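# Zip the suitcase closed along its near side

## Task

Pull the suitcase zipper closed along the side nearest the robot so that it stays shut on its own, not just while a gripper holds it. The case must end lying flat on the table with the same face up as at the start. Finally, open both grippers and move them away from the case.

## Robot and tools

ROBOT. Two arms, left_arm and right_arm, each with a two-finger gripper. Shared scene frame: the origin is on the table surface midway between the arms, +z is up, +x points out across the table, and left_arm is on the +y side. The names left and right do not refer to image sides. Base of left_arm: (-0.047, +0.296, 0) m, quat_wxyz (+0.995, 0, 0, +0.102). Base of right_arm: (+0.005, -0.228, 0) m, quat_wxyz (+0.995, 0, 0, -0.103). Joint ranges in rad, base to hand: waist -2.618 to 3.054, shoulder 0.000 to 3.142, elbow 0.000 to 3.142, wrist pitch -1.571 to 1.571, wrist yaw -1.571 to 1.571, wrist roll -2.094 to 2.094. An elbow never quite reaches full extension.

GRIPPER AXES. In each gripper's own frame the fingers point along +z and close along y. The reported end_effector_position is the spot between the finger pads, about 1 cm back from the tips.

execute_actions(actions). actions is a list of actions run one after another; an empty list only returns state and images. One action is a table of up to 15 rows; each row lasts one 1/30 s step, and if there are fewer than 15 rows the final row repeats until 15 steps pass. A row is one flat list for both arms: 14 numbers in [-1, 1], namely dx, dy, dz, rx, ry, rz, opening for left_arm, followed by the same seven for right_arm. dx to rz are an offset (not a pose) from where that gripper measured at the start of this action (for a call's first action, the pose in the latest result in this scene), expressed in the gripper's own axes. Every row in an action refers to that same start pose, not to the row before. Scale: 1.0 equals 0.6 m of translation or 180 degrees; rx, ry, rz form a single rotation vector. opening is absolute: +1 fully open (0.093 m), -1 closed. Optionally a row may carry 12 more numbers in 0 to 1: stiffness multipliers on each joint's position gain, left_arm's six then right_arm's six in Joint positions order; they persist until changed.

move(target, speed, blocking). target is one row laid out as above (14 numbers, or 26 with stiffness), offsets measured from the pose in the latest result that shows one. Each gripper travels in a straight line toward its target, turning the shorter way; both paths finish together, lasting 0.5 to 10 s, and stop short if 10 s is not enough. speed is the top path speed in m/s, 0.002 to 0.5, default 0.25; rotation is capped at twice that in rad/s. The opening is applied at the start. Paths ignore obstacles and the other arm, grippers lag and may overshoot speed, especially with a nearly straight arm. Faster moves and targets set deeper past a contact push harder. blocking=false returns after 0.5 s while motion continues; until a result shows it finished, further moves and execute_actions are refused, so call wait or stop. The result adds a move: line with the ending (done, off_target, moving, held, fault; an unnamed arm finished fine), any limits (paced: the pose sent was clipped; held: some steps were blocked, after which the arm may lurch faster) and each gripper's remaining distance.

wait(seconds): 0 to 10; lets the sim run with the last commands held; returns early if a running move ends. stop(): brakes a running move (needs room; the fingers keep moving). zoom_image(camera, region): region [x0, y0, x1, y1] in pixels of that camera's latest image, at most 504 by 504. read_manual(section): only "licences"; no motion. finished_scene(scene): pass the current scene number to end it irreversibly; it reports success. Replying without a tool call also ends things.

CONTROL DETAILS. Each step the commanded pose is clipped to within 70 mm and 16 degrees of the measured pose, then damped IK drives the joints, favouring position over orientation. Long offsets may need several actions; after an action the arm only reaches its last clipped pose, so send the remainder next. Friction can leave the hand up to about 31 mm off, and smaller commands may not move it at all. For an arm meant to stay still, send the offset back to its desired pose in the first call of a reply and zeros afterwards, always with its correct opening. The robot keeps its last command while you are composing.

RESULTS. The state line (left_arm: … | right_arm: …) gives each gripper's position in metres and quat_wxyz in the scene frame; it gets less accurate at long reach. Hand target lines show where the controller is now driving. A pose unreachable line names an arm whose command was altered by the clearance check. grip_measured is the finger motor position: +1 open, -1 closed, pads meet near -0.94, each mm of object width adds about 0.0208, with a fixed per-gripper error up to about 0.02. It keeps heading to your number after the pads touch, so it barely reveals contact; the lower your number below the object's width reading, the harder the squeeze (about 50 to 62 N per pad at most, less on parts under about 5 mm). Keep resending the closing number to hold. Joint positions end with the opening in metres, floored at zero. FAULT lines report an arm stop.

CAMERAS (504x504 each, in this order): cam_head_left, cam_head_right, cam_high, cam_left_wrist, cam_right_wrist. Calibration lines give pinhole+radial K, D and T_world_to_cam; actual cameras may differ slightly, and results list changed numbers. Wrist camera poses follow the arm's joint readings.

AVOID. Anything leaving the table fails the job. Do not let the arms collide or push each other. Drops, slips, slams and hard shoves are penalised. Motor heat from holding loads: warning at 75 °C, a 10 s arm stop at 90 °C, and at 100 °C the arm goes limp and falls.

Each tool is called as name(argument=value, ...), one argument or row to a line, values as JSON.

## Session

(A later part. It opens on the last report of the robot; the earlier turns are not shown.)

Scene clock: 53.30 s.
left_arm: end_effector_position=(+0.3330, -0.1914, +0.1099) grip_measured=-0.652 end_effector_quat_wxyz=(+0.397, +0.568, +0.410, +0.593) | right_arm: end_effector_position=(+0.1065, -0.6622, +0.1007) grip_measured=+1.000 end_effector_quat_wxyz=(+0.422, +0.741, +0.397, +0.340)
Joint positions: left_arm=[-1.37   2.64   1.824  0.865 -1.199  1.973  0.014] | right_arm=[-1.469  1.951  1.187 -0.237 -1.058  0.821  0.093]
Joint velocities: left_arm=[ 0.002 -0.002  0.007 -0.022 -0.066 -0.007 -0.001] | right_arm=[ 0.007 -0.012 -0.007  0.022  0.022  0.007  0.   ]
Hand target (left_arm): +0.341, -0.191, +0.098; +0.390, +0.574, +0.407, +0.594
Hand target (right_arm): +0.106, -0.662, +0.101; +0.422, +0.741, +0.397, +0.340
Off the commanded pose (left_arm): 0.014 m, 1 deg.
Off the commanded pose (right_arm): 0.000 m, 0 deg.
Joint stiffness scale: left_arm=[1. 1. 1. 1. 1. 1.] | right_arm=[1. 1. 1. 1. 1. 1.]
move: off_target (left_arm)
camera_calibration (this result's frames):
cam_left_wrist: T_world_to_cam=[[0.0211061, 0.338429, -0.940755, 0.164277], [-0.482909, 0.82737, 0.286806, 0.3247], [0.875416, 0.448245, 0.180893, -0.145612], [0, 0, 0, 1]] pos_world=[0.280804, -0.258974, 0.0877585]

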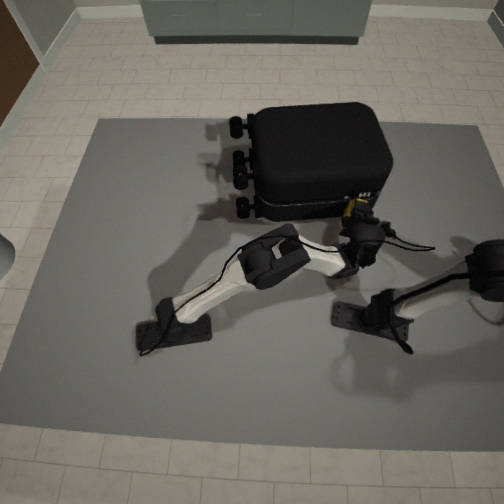

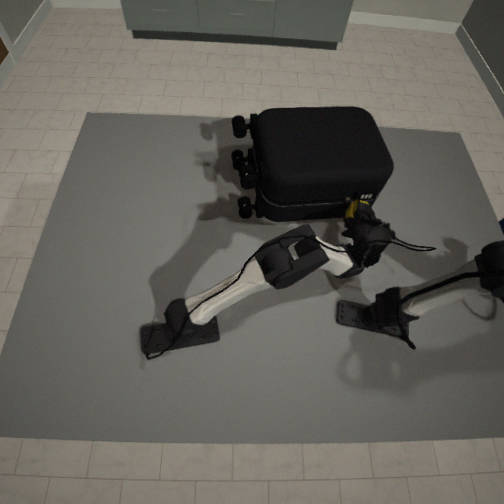

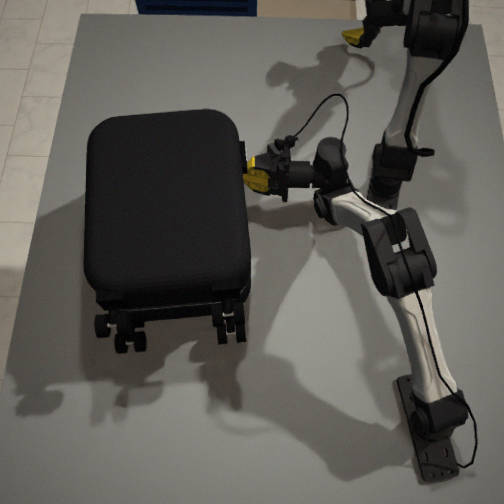

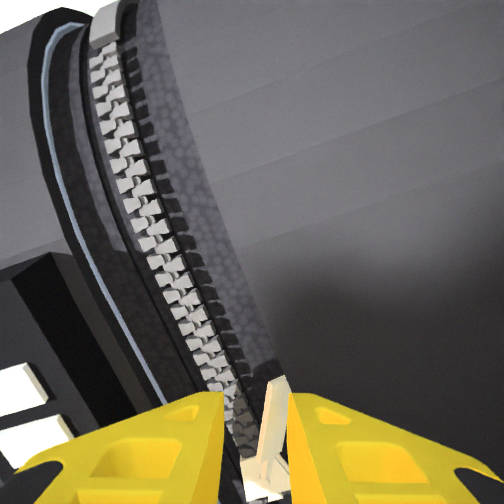

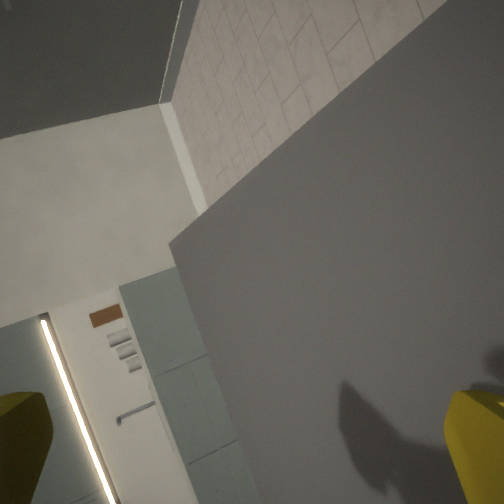

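move(
  target=[-0.008,-0.025,0.03,0,0,0,-0.6,0,0,0,0,0,0,1],
  speed=0.03,
)

move(
  target=[0,0,0.02,0,0,0,-1,0,0,0,0,0,0,1],
  speed=0.03,
)

move(
  target=[0.094,-0.035,-0.008,0,0,0,-1,0,0,0,0,0,0,1],
  speed=0.03,
)

Scene clock: 54.60 s.
left_arm: end_effector_position=(+0.3343, -0.1926, +0.1097) grip_measured=-0.602 end_effector_quat_wxyz=(+0.404, +0.562, +0.414, +0.591) | right_arm: end_effector_position=(+0.1065, -0.6622, +0.1007) grip_measured=+1.000 end_effector_quat_wxyz=(+0.422, +0.741, +0.397, +0.340)
Joint positions: left_arm=[-1.368  2.654  1.84   0.885 -1.199  1.973  0.016] | right_arm=[-1.469  1.951  1.187 -0.237 -1.058  0.821  0.093]
Joint velocities: left_arm=[ 0.007  0.012 -0.002  0.11  -0.022  0.066 -0.001] | right_arm=[ 0.012  0.007  0.002  0.007 -0.022  0.022  0.   ]
Hand target (left_arm): +0.350, -0.188, +0.094; +0.397, +0.568, +0.410, +0.593
Hand target (right_arm): +0.106, -0.662, +0.101; +0.422, +0.741, +0.397, +0.340
Off the commanded pose (left_arm): 0.023 m, 1 deg.
Off the commanded pose (right_arm): 0.000 m, 0 deg.
Joint stiffness scale: left_arm=[1. 1. 1. 1. 1. 1.] | right_arm=[1. 1. 1. 1. 1. 1.]
move: off_target (left_arm)
camera_calibration (this result's frames):
cam_left_wrist: T_world_to_cam=[[0.028563, 0.320599, -0.946784, 0.159259], [-0.485805, 0.832239, 0.267156, 0.330496], [0.873601, 0.452321, 0.17952, -0.144577], [0, 0, 0, 1]] pos_world=[0.28231, -0.260715, 0.0884439]

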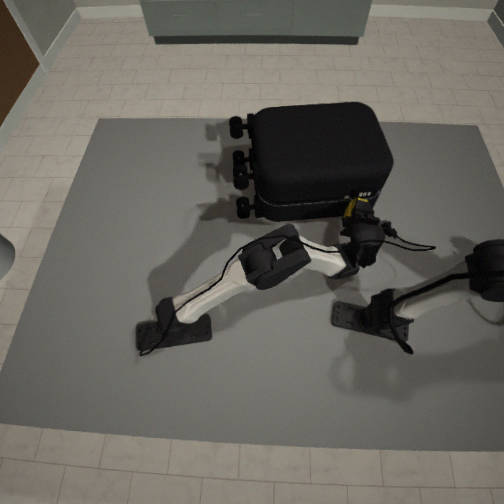

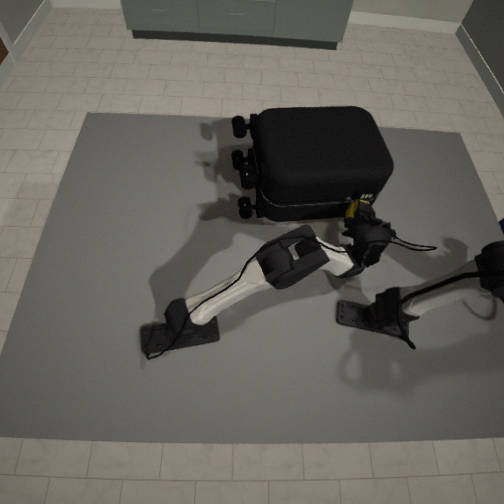

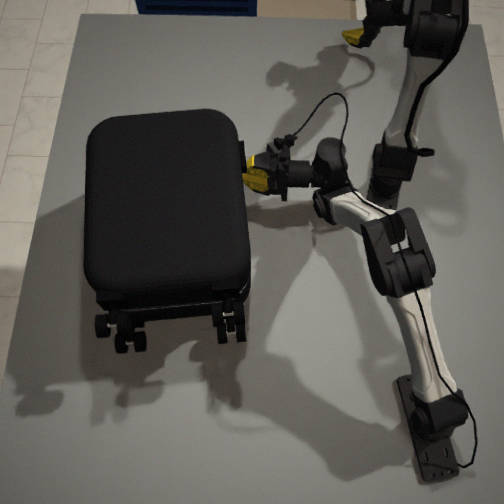

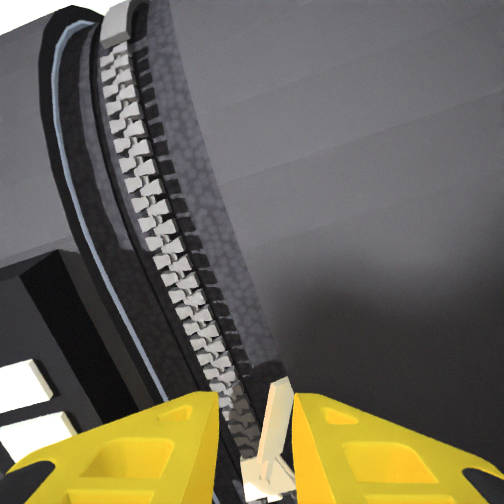

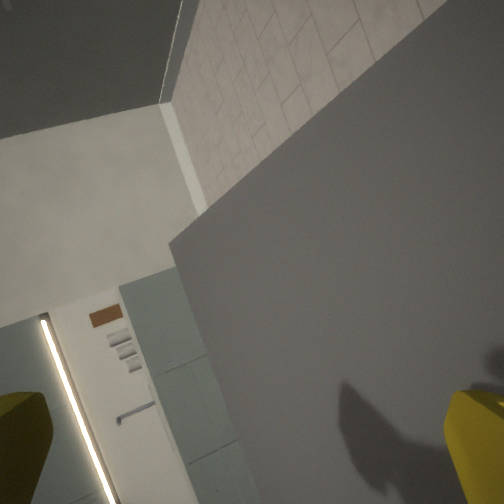

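Scene clock: 55.30 s.
left_arm: end_effector_position=(+0.3377, -0.1922, +0.1100) grip_measured=-0.990 end_effector_quat_wxyz=(+0.406, +0.563, +0.412, +0.590) | right_arm: end_effector_position=(+0.1065, -0.6622, +0.1007) grip_measured=+1.000 end_effector_quat_wxyz=(+0.422, +0.741, +0.397, +0.340)
Joint positions: left_arm=[-1.362  2.654  1.84   0.885 -1.186  1.973  0.   ] | right_arm=[-1.469  1.951  1.187 -0.237 -1.058  0.821  0.093]
Joint velocities: left_arm=[-0.007 -0.012 -0.007 -0.037 -0.022  0.022  0.   ] | right_arm=[ 0.002  0.002 -0.007  0.022  0.066 -0.037  0.   ]
Hand target (left_arm): +0.346, -0.192, +0.110; +0.404, +0.562, +0.414, +0.591
Hand target (right_arm): +0.106, -0.662, +0.101; +0.422, +0.741, +0.397, +0.340
Off the commanded pose (left_arm): 0.009 m, 0 deg.
Off the commanded pose (right_arm): 0.000 m, 0 deg.
Joint stiffness scale: left_arm=[1. 1. 1. 1. 1. 1.] | right_arm=[1. 1. 1. 1. 1. 1.]
move: done
camera_calibration (this result's frames):
cam_left_wrist: T_world_to_cam=[[0.0314466, 0.320103, -0.946861, 0.158253], [-0.481359, 0.835083, 0.266327, 0.33082], [0.875959, 0.447405, 0.180345, -0.149686], [0, 0, 0, 1]] pos_world=[0.285386, -0.259949, 0.0887326]

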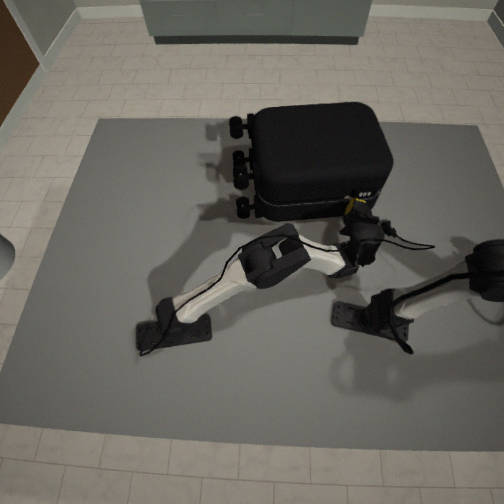

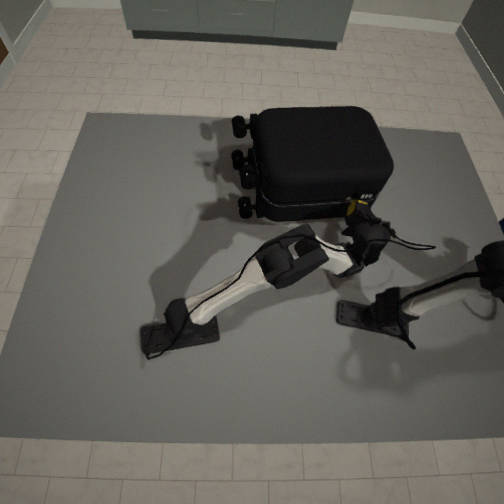

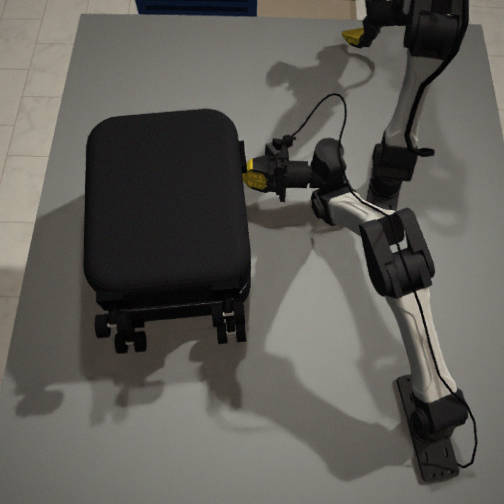

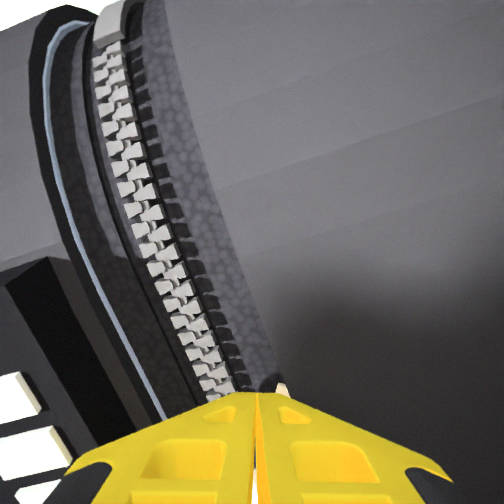

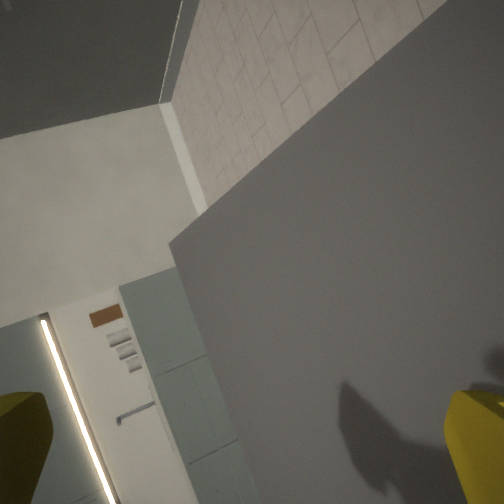

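Scene clock: 57.57 s.
left_arm: end_effector_position=(+0.3283, -0.1395, +0.1106) grip_measured=-0.990 end_effector_quat_wxyz=(+0.407, +0.562, +0.412, +0.591) | right_arm: end_effector_position=(+0.1065, -0.6622, +0.1007) grip_measured=+1.000 end_effector_quat_wxyz=(+0.422, +0.741, +0.397, +0.340)
Joint positions: left_arm=[-1.336  2.489  1.492  1.07  -1.158  1.973  0.   ] | right_arm=[-1.469  1.951  1.187 -0.237 -1.058  0.821  0.093]
Joint velocities: left_arm=[-0.002 -0.007  0.017 -0.022  0.022 -0.022  0.   ] | right_arm=[ 0.007  0.002 -0.002 -0.037 -0.007  0.007  0.   ]
Hand target (left_arm): +0.331, -0.133, +0.109; +0.406, +0.563, +0.412, +0.591
Hand target (right_arm): +0.106, -0.662, +0.101; +0.422, +0.741, +0.397, +0.340
Off the commanded pose (left_arm): 0.008 m, 0 deg.
Off the commanded pose (right_arm): 0.000 m, 0 deg.
Joint stiffness scale: left_arm=[1. 1. 1. 1. 1. 1.] | right_arm=[1. 1. 1. 1. 1. 1.]
move: done
camera_calibration (this result's frames):
cam_left_wrist: T_world_to_cam=[[0.0339025, 0.320167, -0.946754, 0.141431], [-0.480702, 0.835752, 0.265415, 0.28214], [0.876228, 0.446108, 0.182239, -0.165543], [0, 0, 0, 1]] pos_world=[0.275884, -0.20723, 0.0891842]

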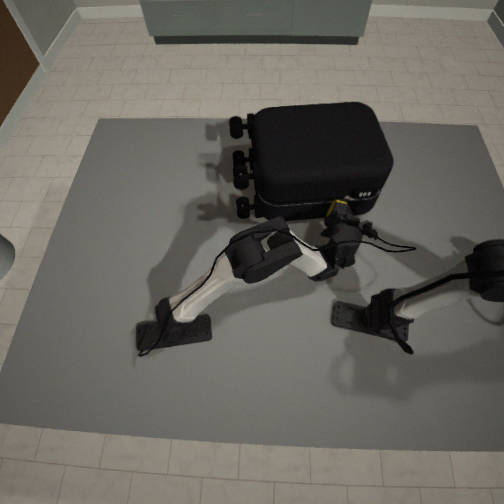

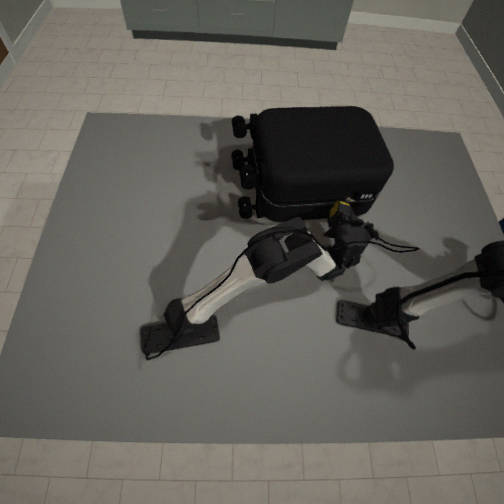

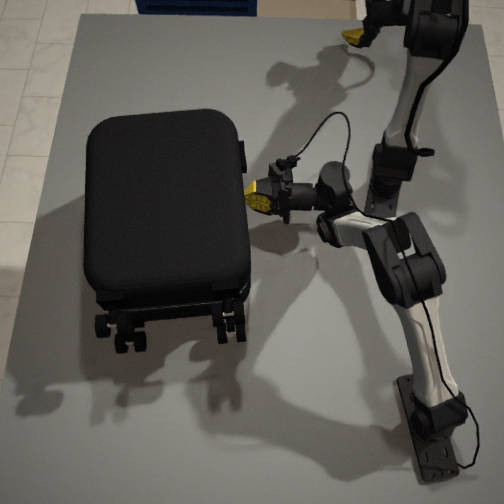

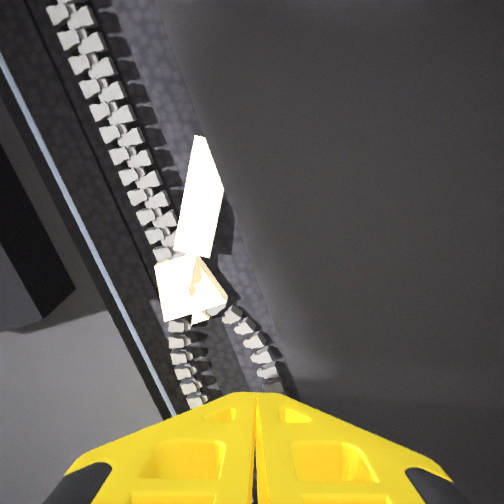

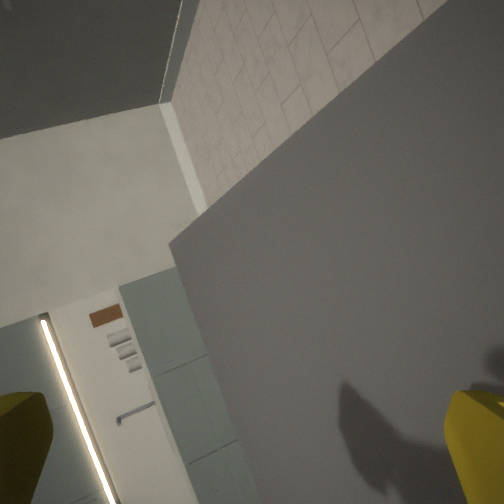

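move(
  target=[-0.135,0.045,-0.01,0,0,-0.107,-1,0,0,0,0,0,0,1],
  speed=0.08,
)

Scene clock: 60.20 s.
left_arm: end_effector_position=(+0.3290, -0.2194, +0.1211) grip_measured=-0.990 end_effector_quat_wxyz=(+0.507, +0.478, +0.501, +0.513) | right_arm: end_effector_position=(+0.1065, -0.6622, +0.1007) grip_measured=+1.000 end_effector_quat_wxyz=(+0.422, +0.741, +0.397, +0.340)
Joint positions: left_arm=[-1.395  2.731  2.023  0.828 -1.218  1.667  0.   ] | right_arm=[-1.469  1.951  1.187 -0.237 -1.058  0.821  0.093]
Joint velocities: left_arm=[ 0.012  0.002  0.027 -0.066 -0.037 -0.051  0.   ] | right_arm=[-0.007 -0.012 -0.002 -0.066  0.007  0.037  0.   ]
Hand target (left_arm): +0.325, -0.224, +0.109; +0.501, +0.485, +0.500, +0.514
Hand target (right_arm): +0.106, -0.662, +0.101; +0.422, +0.741, +0.397, +0.340
Off the commanded pose (left_arm): 0.014 m, 1 deg.
Off the commanded pose (right_arm): 0.000 m, 0 deg.
Joint stiffness scale: left_arm=[1. 1. 1. 1. 1. 1.] | right_arm=[1. 1. 1. 1. 1. 1.]
move: off_target (left_arm)
camera_calibration (this result's frames):
cam_left_wrist: T_world_to_cam=[[0.0580639, -0.0265331, -0.99796, 0.0991228], [-0.4733, 0.879428, -0.0509195, 0.391954], [0.878986, 0.475291, 0.038505, -0.109572], [0, 0, 0, 1]] pos_world=[0.276068, -0.289987, 0.123098]

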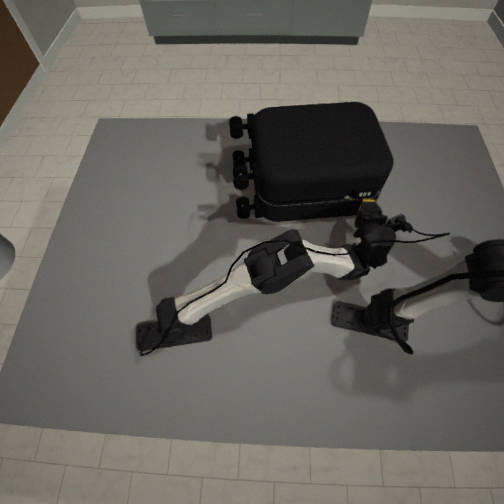

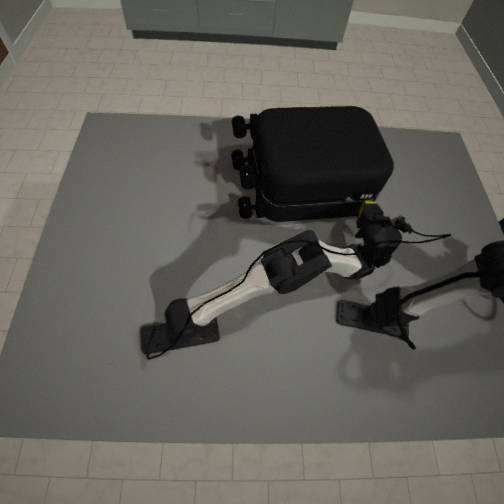

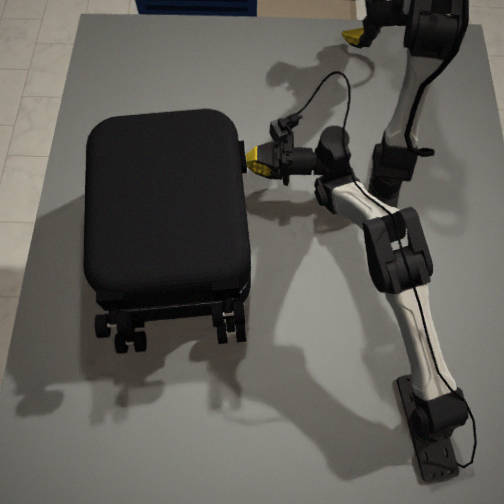

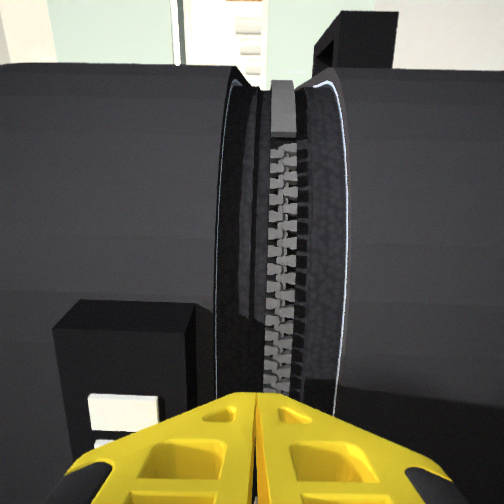

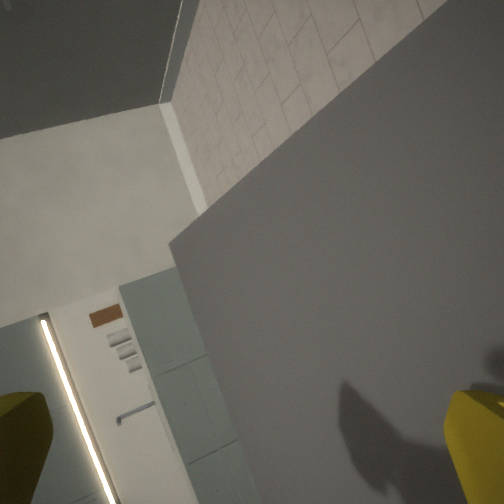

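move(
  target=[-0.005,-0.033,0,0,0,0,-1,0,0,0,0,0,0,1],
  speed=0.03,
)

move(
  target=[-0.005,-0.02,0.045,0,0,0,-1,0,0,0,0,0,0,1],
  speed=0.03,
)

move(
  target=[0.13,0,0.012,0,0,0,-1,0,0,0,0,0,0,1],
  speed=0.03,
)

Scene clock: 61.80 s.
left_arm: end_effector_position=(+0.3295, -0.2204, +0.1065) grip_measured=-0.990 end_effector_quat_wxyz=(+0.506, +0.478, +0.502, +0.513) | right_arm: end_effector_position=(+0.1065, -0.6622, +0.1007) grip_measured=+1.000 end_effector_quat_wxyz=(+0.422, +0.741, +0.397, +0.340)
Joint positions: left_arm=[-1.395  2.768  2.038  0.844 -1.219  1.661  0.   ] | right_arm=[-1.469  1.951  1.187 -0.237 -1.058  0.821  0.093]
Joint velocities: left_arm=[-0.017 -0.012 -0.007 -0.007 -0.037  0.007  0.   ] | right_arm=[-0.002  0.002 -0.007  0.022  0.037  0.007  0.   ]
Hand target (left_arm): +0.330, -0.222, +0.101; +0.507, +0.478, +0.501, +0.513
Hand target (right_arm): +0.106, -0.662, +0.101; +0.422, +0.741, +0.397, +0.340
Off the commanded pose (left_arm): 0.006 m, 0 deg.
Off the commanded pose (right_arm): 0.000 m, 0 deg.
Joint stiffness scale: left_arm=[1. 1. 1. 1. 1. 1.] | right_arm=[1. 1. 1. 1. 1. 1.]
move: done
camera_calibration (this result's frames):
cam_left_wrist: T_world_to_cam=[[0.0559731, -0.0265461, -0.998079, 0.0851249], [-0.47455, 0.878808, -0.049987, 0.392443], [0.878447, 0.476436, 0.0365922, -0.10834], [0, 0, 0, 1]] pos_world=[0.27664, -0.291006, 0.108543]

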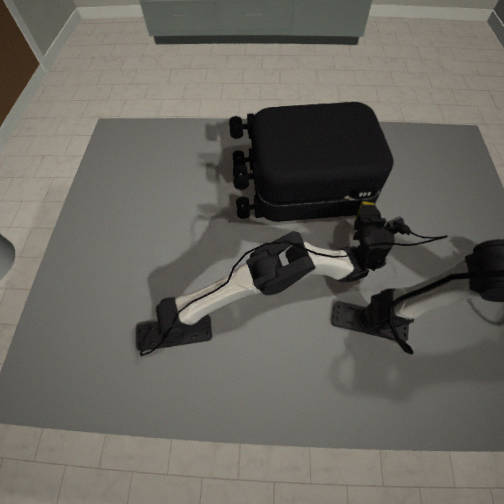

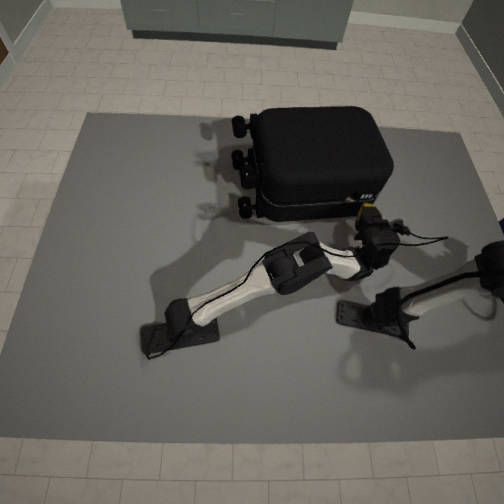

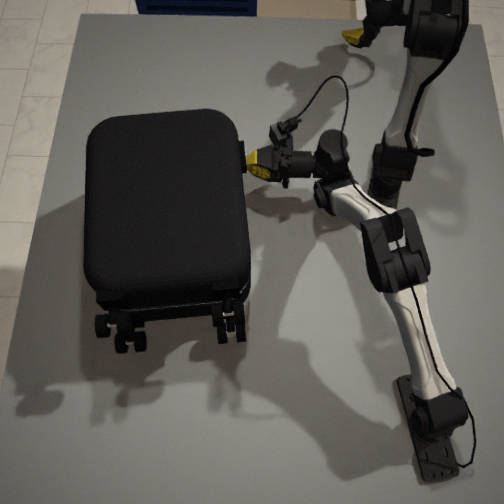

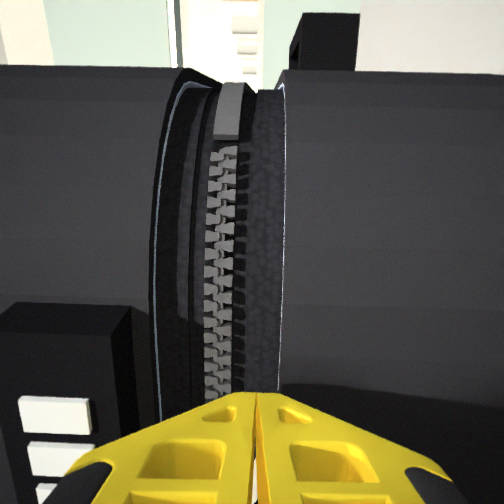

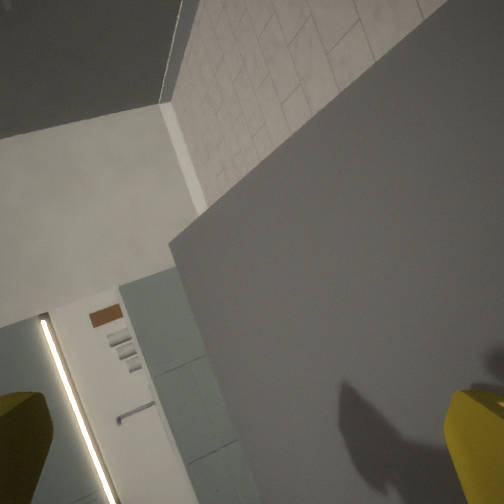

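Scene clock: 63.03 s.
left_arm: end_effector_position=(+0.3450, -0.2232, +0.1112) grip_measured=-0.990 end_effector_quat_wxyz=(+0.517, +0.466, +0.506, +0.509) | right_arm: end_effector_position=(+0.1065, -0.6622, +0.1007) grip_measured=+1.000 end_effector_quat_wxyz=(+0.422, +0.741, +0.397, +0.340)
Joint positions: left_arm=[-1.372  2.811  2.129  0.827 -1.198  1.659  0.   ] | right_arm=[-1.469  1.951  1.187 -0.237 -1.058  0.821  0.093]
Joint velocities: left_arm=[-0.007  0.007 -0.007 -0.022 -0.022 -0.066  0.   ] | right_arm=[ 0.012  0.007  0.007 -0.007 -0.007 -0.11   0.   ]
Hand target (left_arm): +0.356, -0.221, +0.096; +0.507, +0.478, +0.502, +0.513
Hand target (right_arm): +0.106, -0.662, +0.101; +0.422, +0.741, +0.397, +0.340
Off the commanded pose (left_arm): 0.020 m, 2 deg.
Off the commanded pose (right_arm): 0.000 m, 0 deg.
Joint stiffness scale: left_arm=[1. 1. 1. 1. 1. 1.] | right_arm=[1. 1. 1. 1. 1. 1.]
move: off_target (left_arm)
camera_calibration (this result's frames):
cam_left_wrist: T_world_to_cam=[[0.0706149, -0.0568443, -0.995883, 0.0768536], [-0.475295, 0.875837, -0.0836939, 0.405824], [0.876988, 0.479248, 0.0348293, -0.119499], [0, 0, 0, 1]] pos_world=[0.292258, -0.293798, 0.114664]

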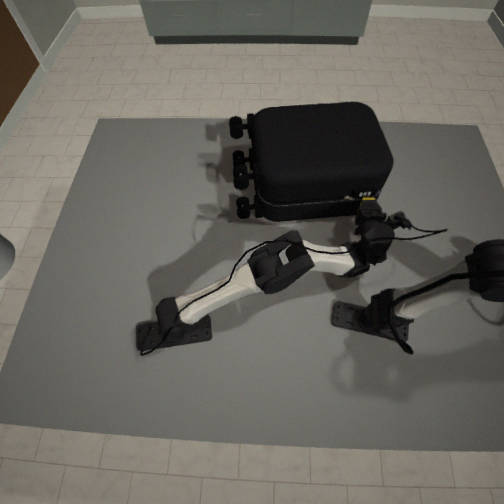

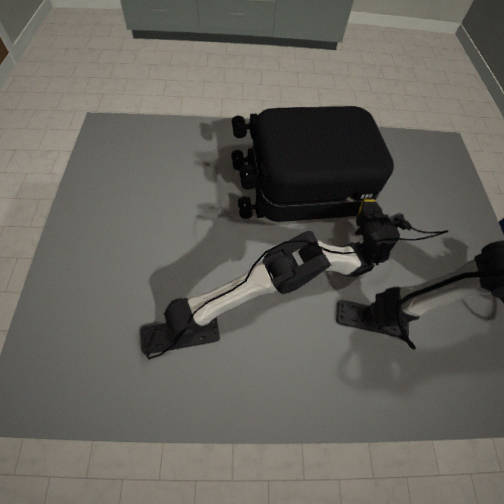

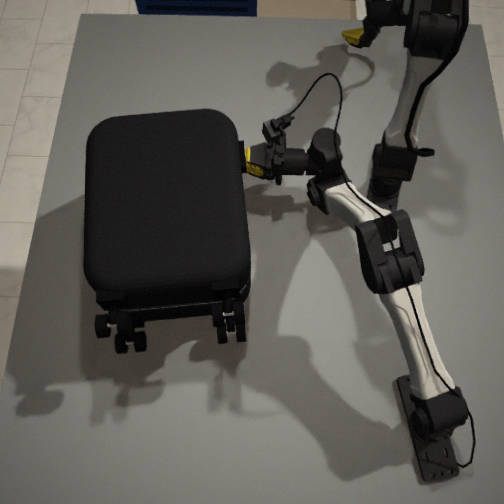

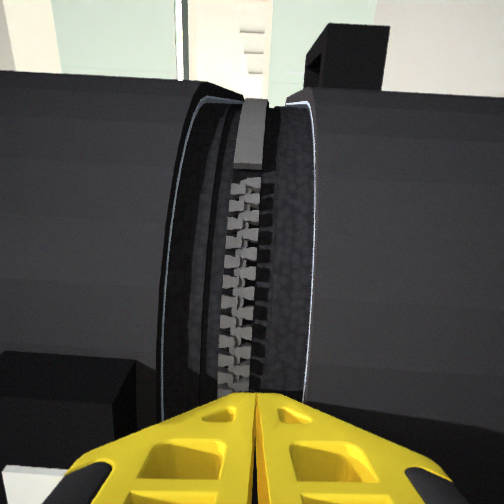

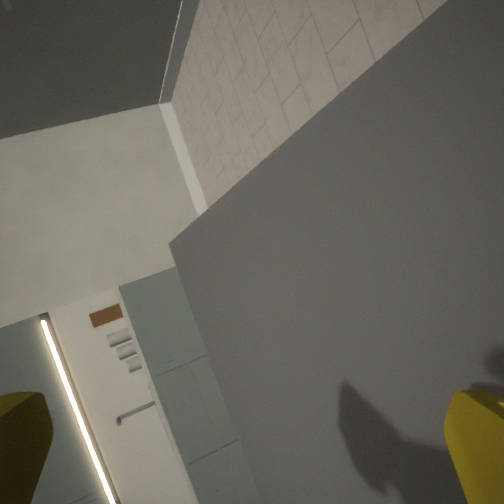

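Scene clock: 65.93 s.
left_arm: end_effector_position=(+0.3350, -0.1719, +0.1102) grip_measured=-0.990 end_effector_quat_wxyz=(+0.535, +0.485, +0.484, +0.493) | right_arm: end_effector_position=(+0.1065, -0.6622, +0.1007) grip_measured=+1.000 end_effector_quat_wxyz=(+0.422, +0.741, +0.397, +0.340)
Joint positions: left_arm=[-1.34   2.579  1.632  1.078 -1.09   1.647  0.   ] | right_arm=[-1.469  1.951  1.187 -0.237 -1.058  0.821  0.093]
Joint velocities: left_arm=[ 0.002  0.002  0.007  0.007  0.095 -0.037  0.   ] | right_arm=[-0.007 -0.007 -0.017 -0.037 -0.007  0.007  0.   ]
Hand target (left_arm): +0.349, -0.147, +0.108; +0.517, +0.466, +0.506, +0.510
Hand target (right_arm): +0.106, -0.662, +0.101; +0.422, +0.741, +0.397, +0.340
Off the commanded pose (left_arm): 0.031 m, 4 deg.
Off the commanded pose (right_arm): 0.000 m, 0 deg.
Joint stiffness scale: left_arm=[1. 1. 1. 1. 1. 1.] | right_arm=[1. 1. 1. 1. 1. 1.]
move: off_target (left_arm)
camera_calibration (this result's frames):
cam_left_wrist: T_world_to_cam=[[0.0735398, -0.0538439, -0.995838, 0.0790112], [-0.406868, 0.910043, -0.0792511, 0.338582], [0.910522, 0.411003, 0.045017, -0.159347], [0, 0, 0, 1]] pos_world=[0.277036, -0.238378, 0.112689]

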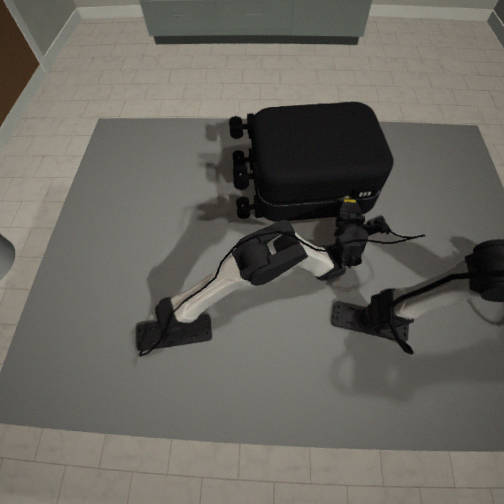

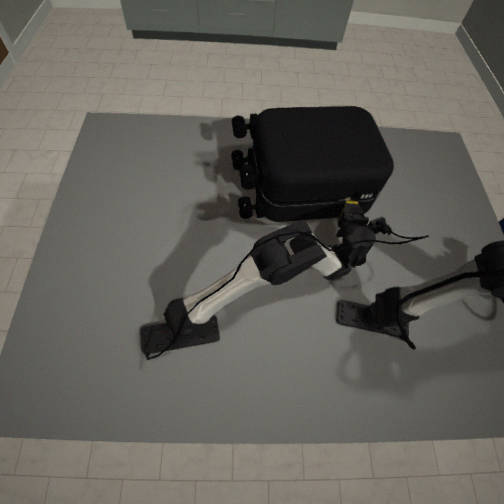

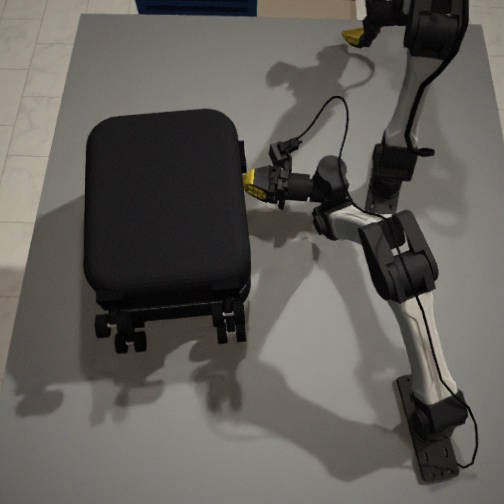

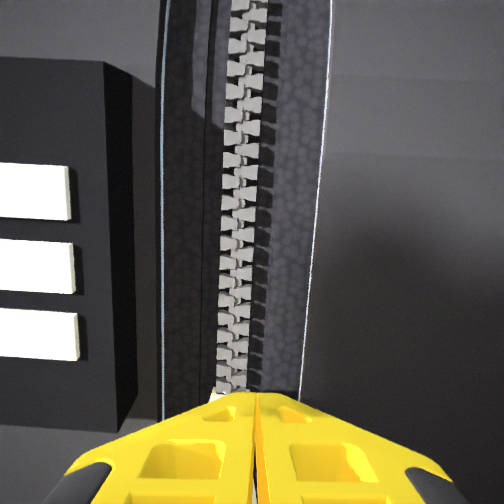

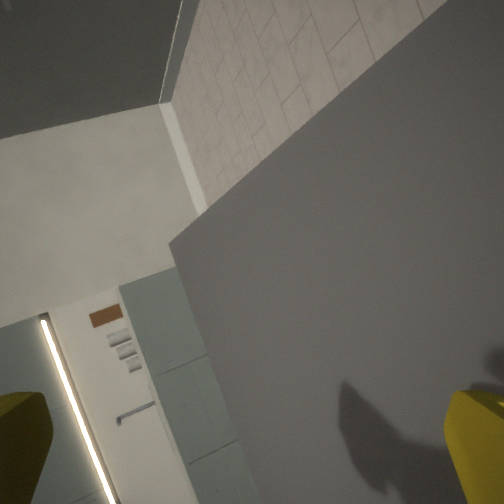

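Riding over the slider; back off and look.

move(
  target=[0,0,-0.09,0,0,0,-1,0,0,0,0,0,0,1],
  speed=0.06,
)

Scene clock: 67.27 s.
left_arm: end_effector_position=(+0.2858, -0.1740, +0.1092) grip_measured=-0.990 end_effector_quat_wxyz=(+0.540, +0.482, +0.487, +0.489) | right_arm: end_effector_position=(+0.1065, -0.6622, +0.1007) grip_measured=+1.000 end_effector_quat_wxyz=(+0.422, +0.741, +0.397, +0.340)
Joint positions: left_arm=[-1.433  2.541  1.528  1.177 -1.179  1.668  0.   ] | right_arm=[-1.469  1.951  1.187 -0.237 -1.058  0.821  0.093]
Joint velocities: left_arm=[ 0.012 -0.002 -0.012  0.022  0.007 -0.007  0.   ] | right_arm=[-0.007 -0.007 -0.017  0.007 -0.051 -0.081  0.   ]
Hand target (left_arm): +0.281, -0.170, +0.107; +0.535, +0.485, +0.485, +0.493
Hand target (right_arm): +0.106, -0.662, +0.101; +0.422, +0.741, +0.397, +0.340
Off the commanded pose (left_arm): 0.007 m, 1 deg.
Off the commanded pose (right_arm): 0.000 m, 0 deg.
Joint stiffness scale: left_arm=[1. 1. 1. 1. 1. 1.] | right_arm=[1. 1. 1. 1. 1. 1.]
move: done
camera_calibration (this result's frames):
cam_left_wrist: T_world_to_cam=[[0.0750618, -0.068639, -0.994814, 0.0783833], [-0.404291, 0.909861, -0.0932826, 0.321163], [0.911545, 0.409196, 0.0405457, -0.113794], [0, 0, 0, 1]] pos_world=[0.227688, -0.240269, 0.11255]

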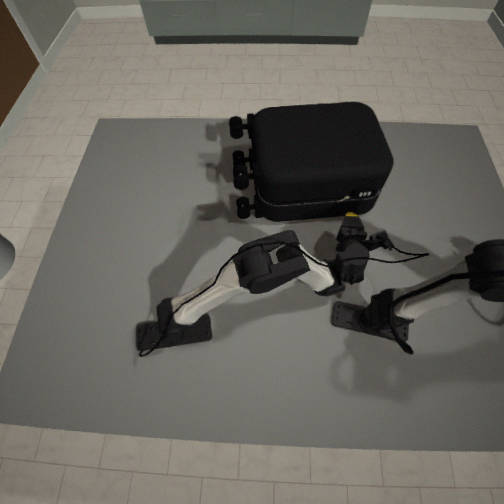

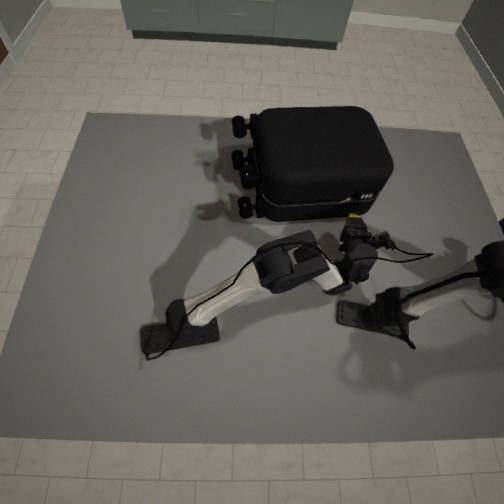

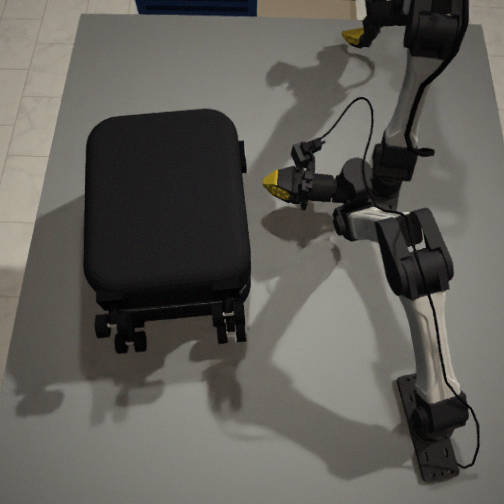

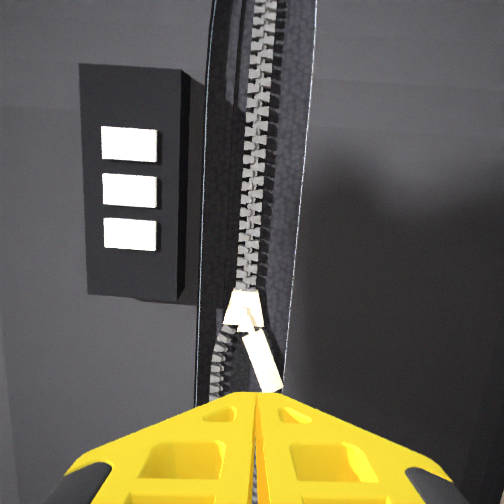

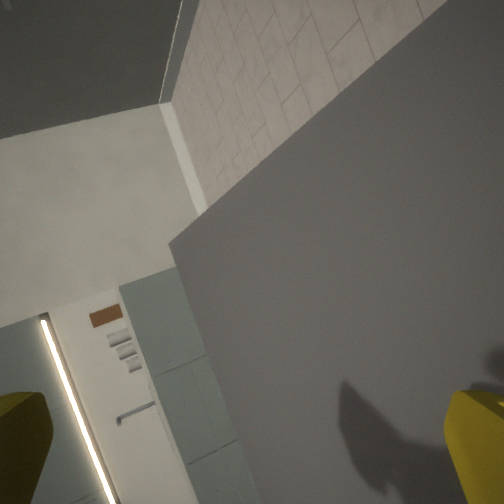

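move(
  target=[0.012,0,0.03,0,0.03,-0.48,0.15,0,0,0,0,0,0,1],
  speed=0.3,
)

Scene clock: 70.90 s.
left_arm: end_effector_position=(+0.2981, -0.1690, +0.1025) grip_measured=+0.148 end_effector_quat_wxyz=(+0.706, +0.006, +0.708, +0.007) | right_arm: end_effector_position=(+0.1065, -0.6622, +0.1007) grip_measured=+1.000 end_effector_quat_wxyz=(+0.422, +0.741, +0.397, +0.340)
Joint positions: left_arm=[-1.412  2.513  1.557  0.951 -1.208  0.015  0.052] | right_arm=[-1.469  1.951  1.187 -0.237 -1.058  0.821  0.093]
Joint velocities: left_arm=[ 0.017 -0.007  0.002  0.051 -0.066 -0.125  0.001] | right_arm=[-0.002 -0.007  0.002  0.022  0.037  0.007  0.   ]
Hand target (left_arm): +0.304, -0.168, +0.110; +0.707, -0.003, +0.707, +0.007
Hand target (right_arm): +0.106, -0.662, +0.101; +0.422, +0.741, +0.397, +0.340
Off the commanded pose (left_arm): 0.010 m, 1 deg.
Off the commanded pose (right_arm): 0.000 m, 0 deg.
Joint stiffness scale: left_arm=[1. 1. 1. 1. 1. 1.] | right_arm=[1. 1. 1. 1. 1. 1.]
move: done
camera_calibration (this result's frames):
cam_left_wrist: T_world_to_cam=[[0.016674, -0.999827, -0.00823552, -0.169941], [-0.450331, -0.000155673, -0.892862, 0.262829], [0.892706, 0.0185963, -0.450255, -0.136868], [0, 0, 0, 1]] pos_world=[0.243376, -0.167326, 0.171645]

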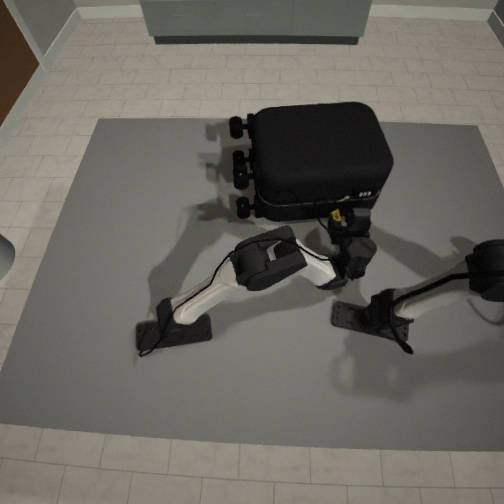

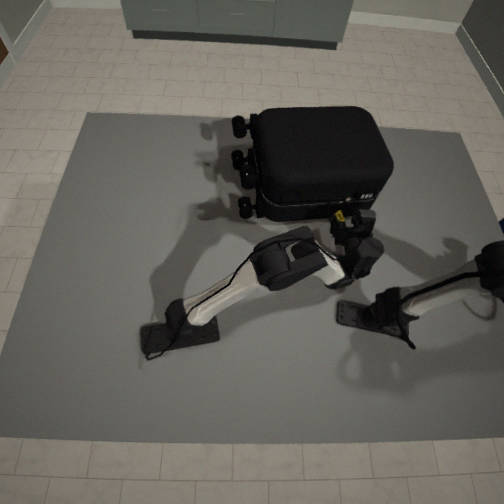

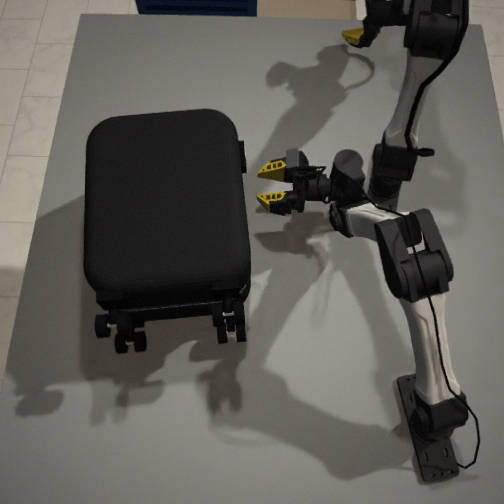

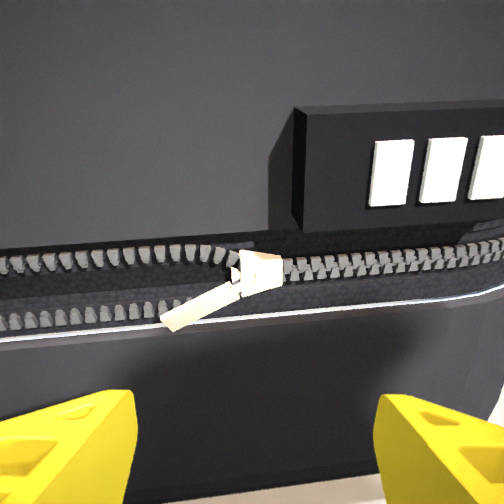

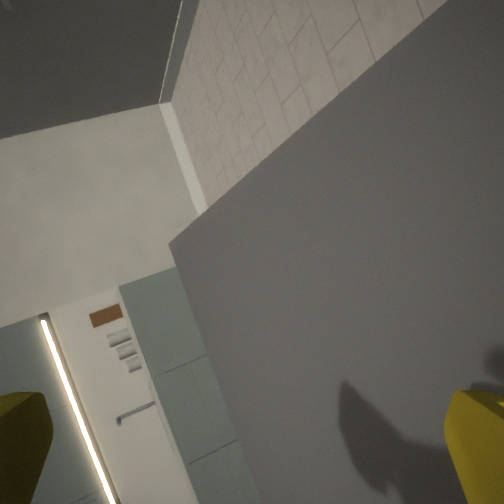

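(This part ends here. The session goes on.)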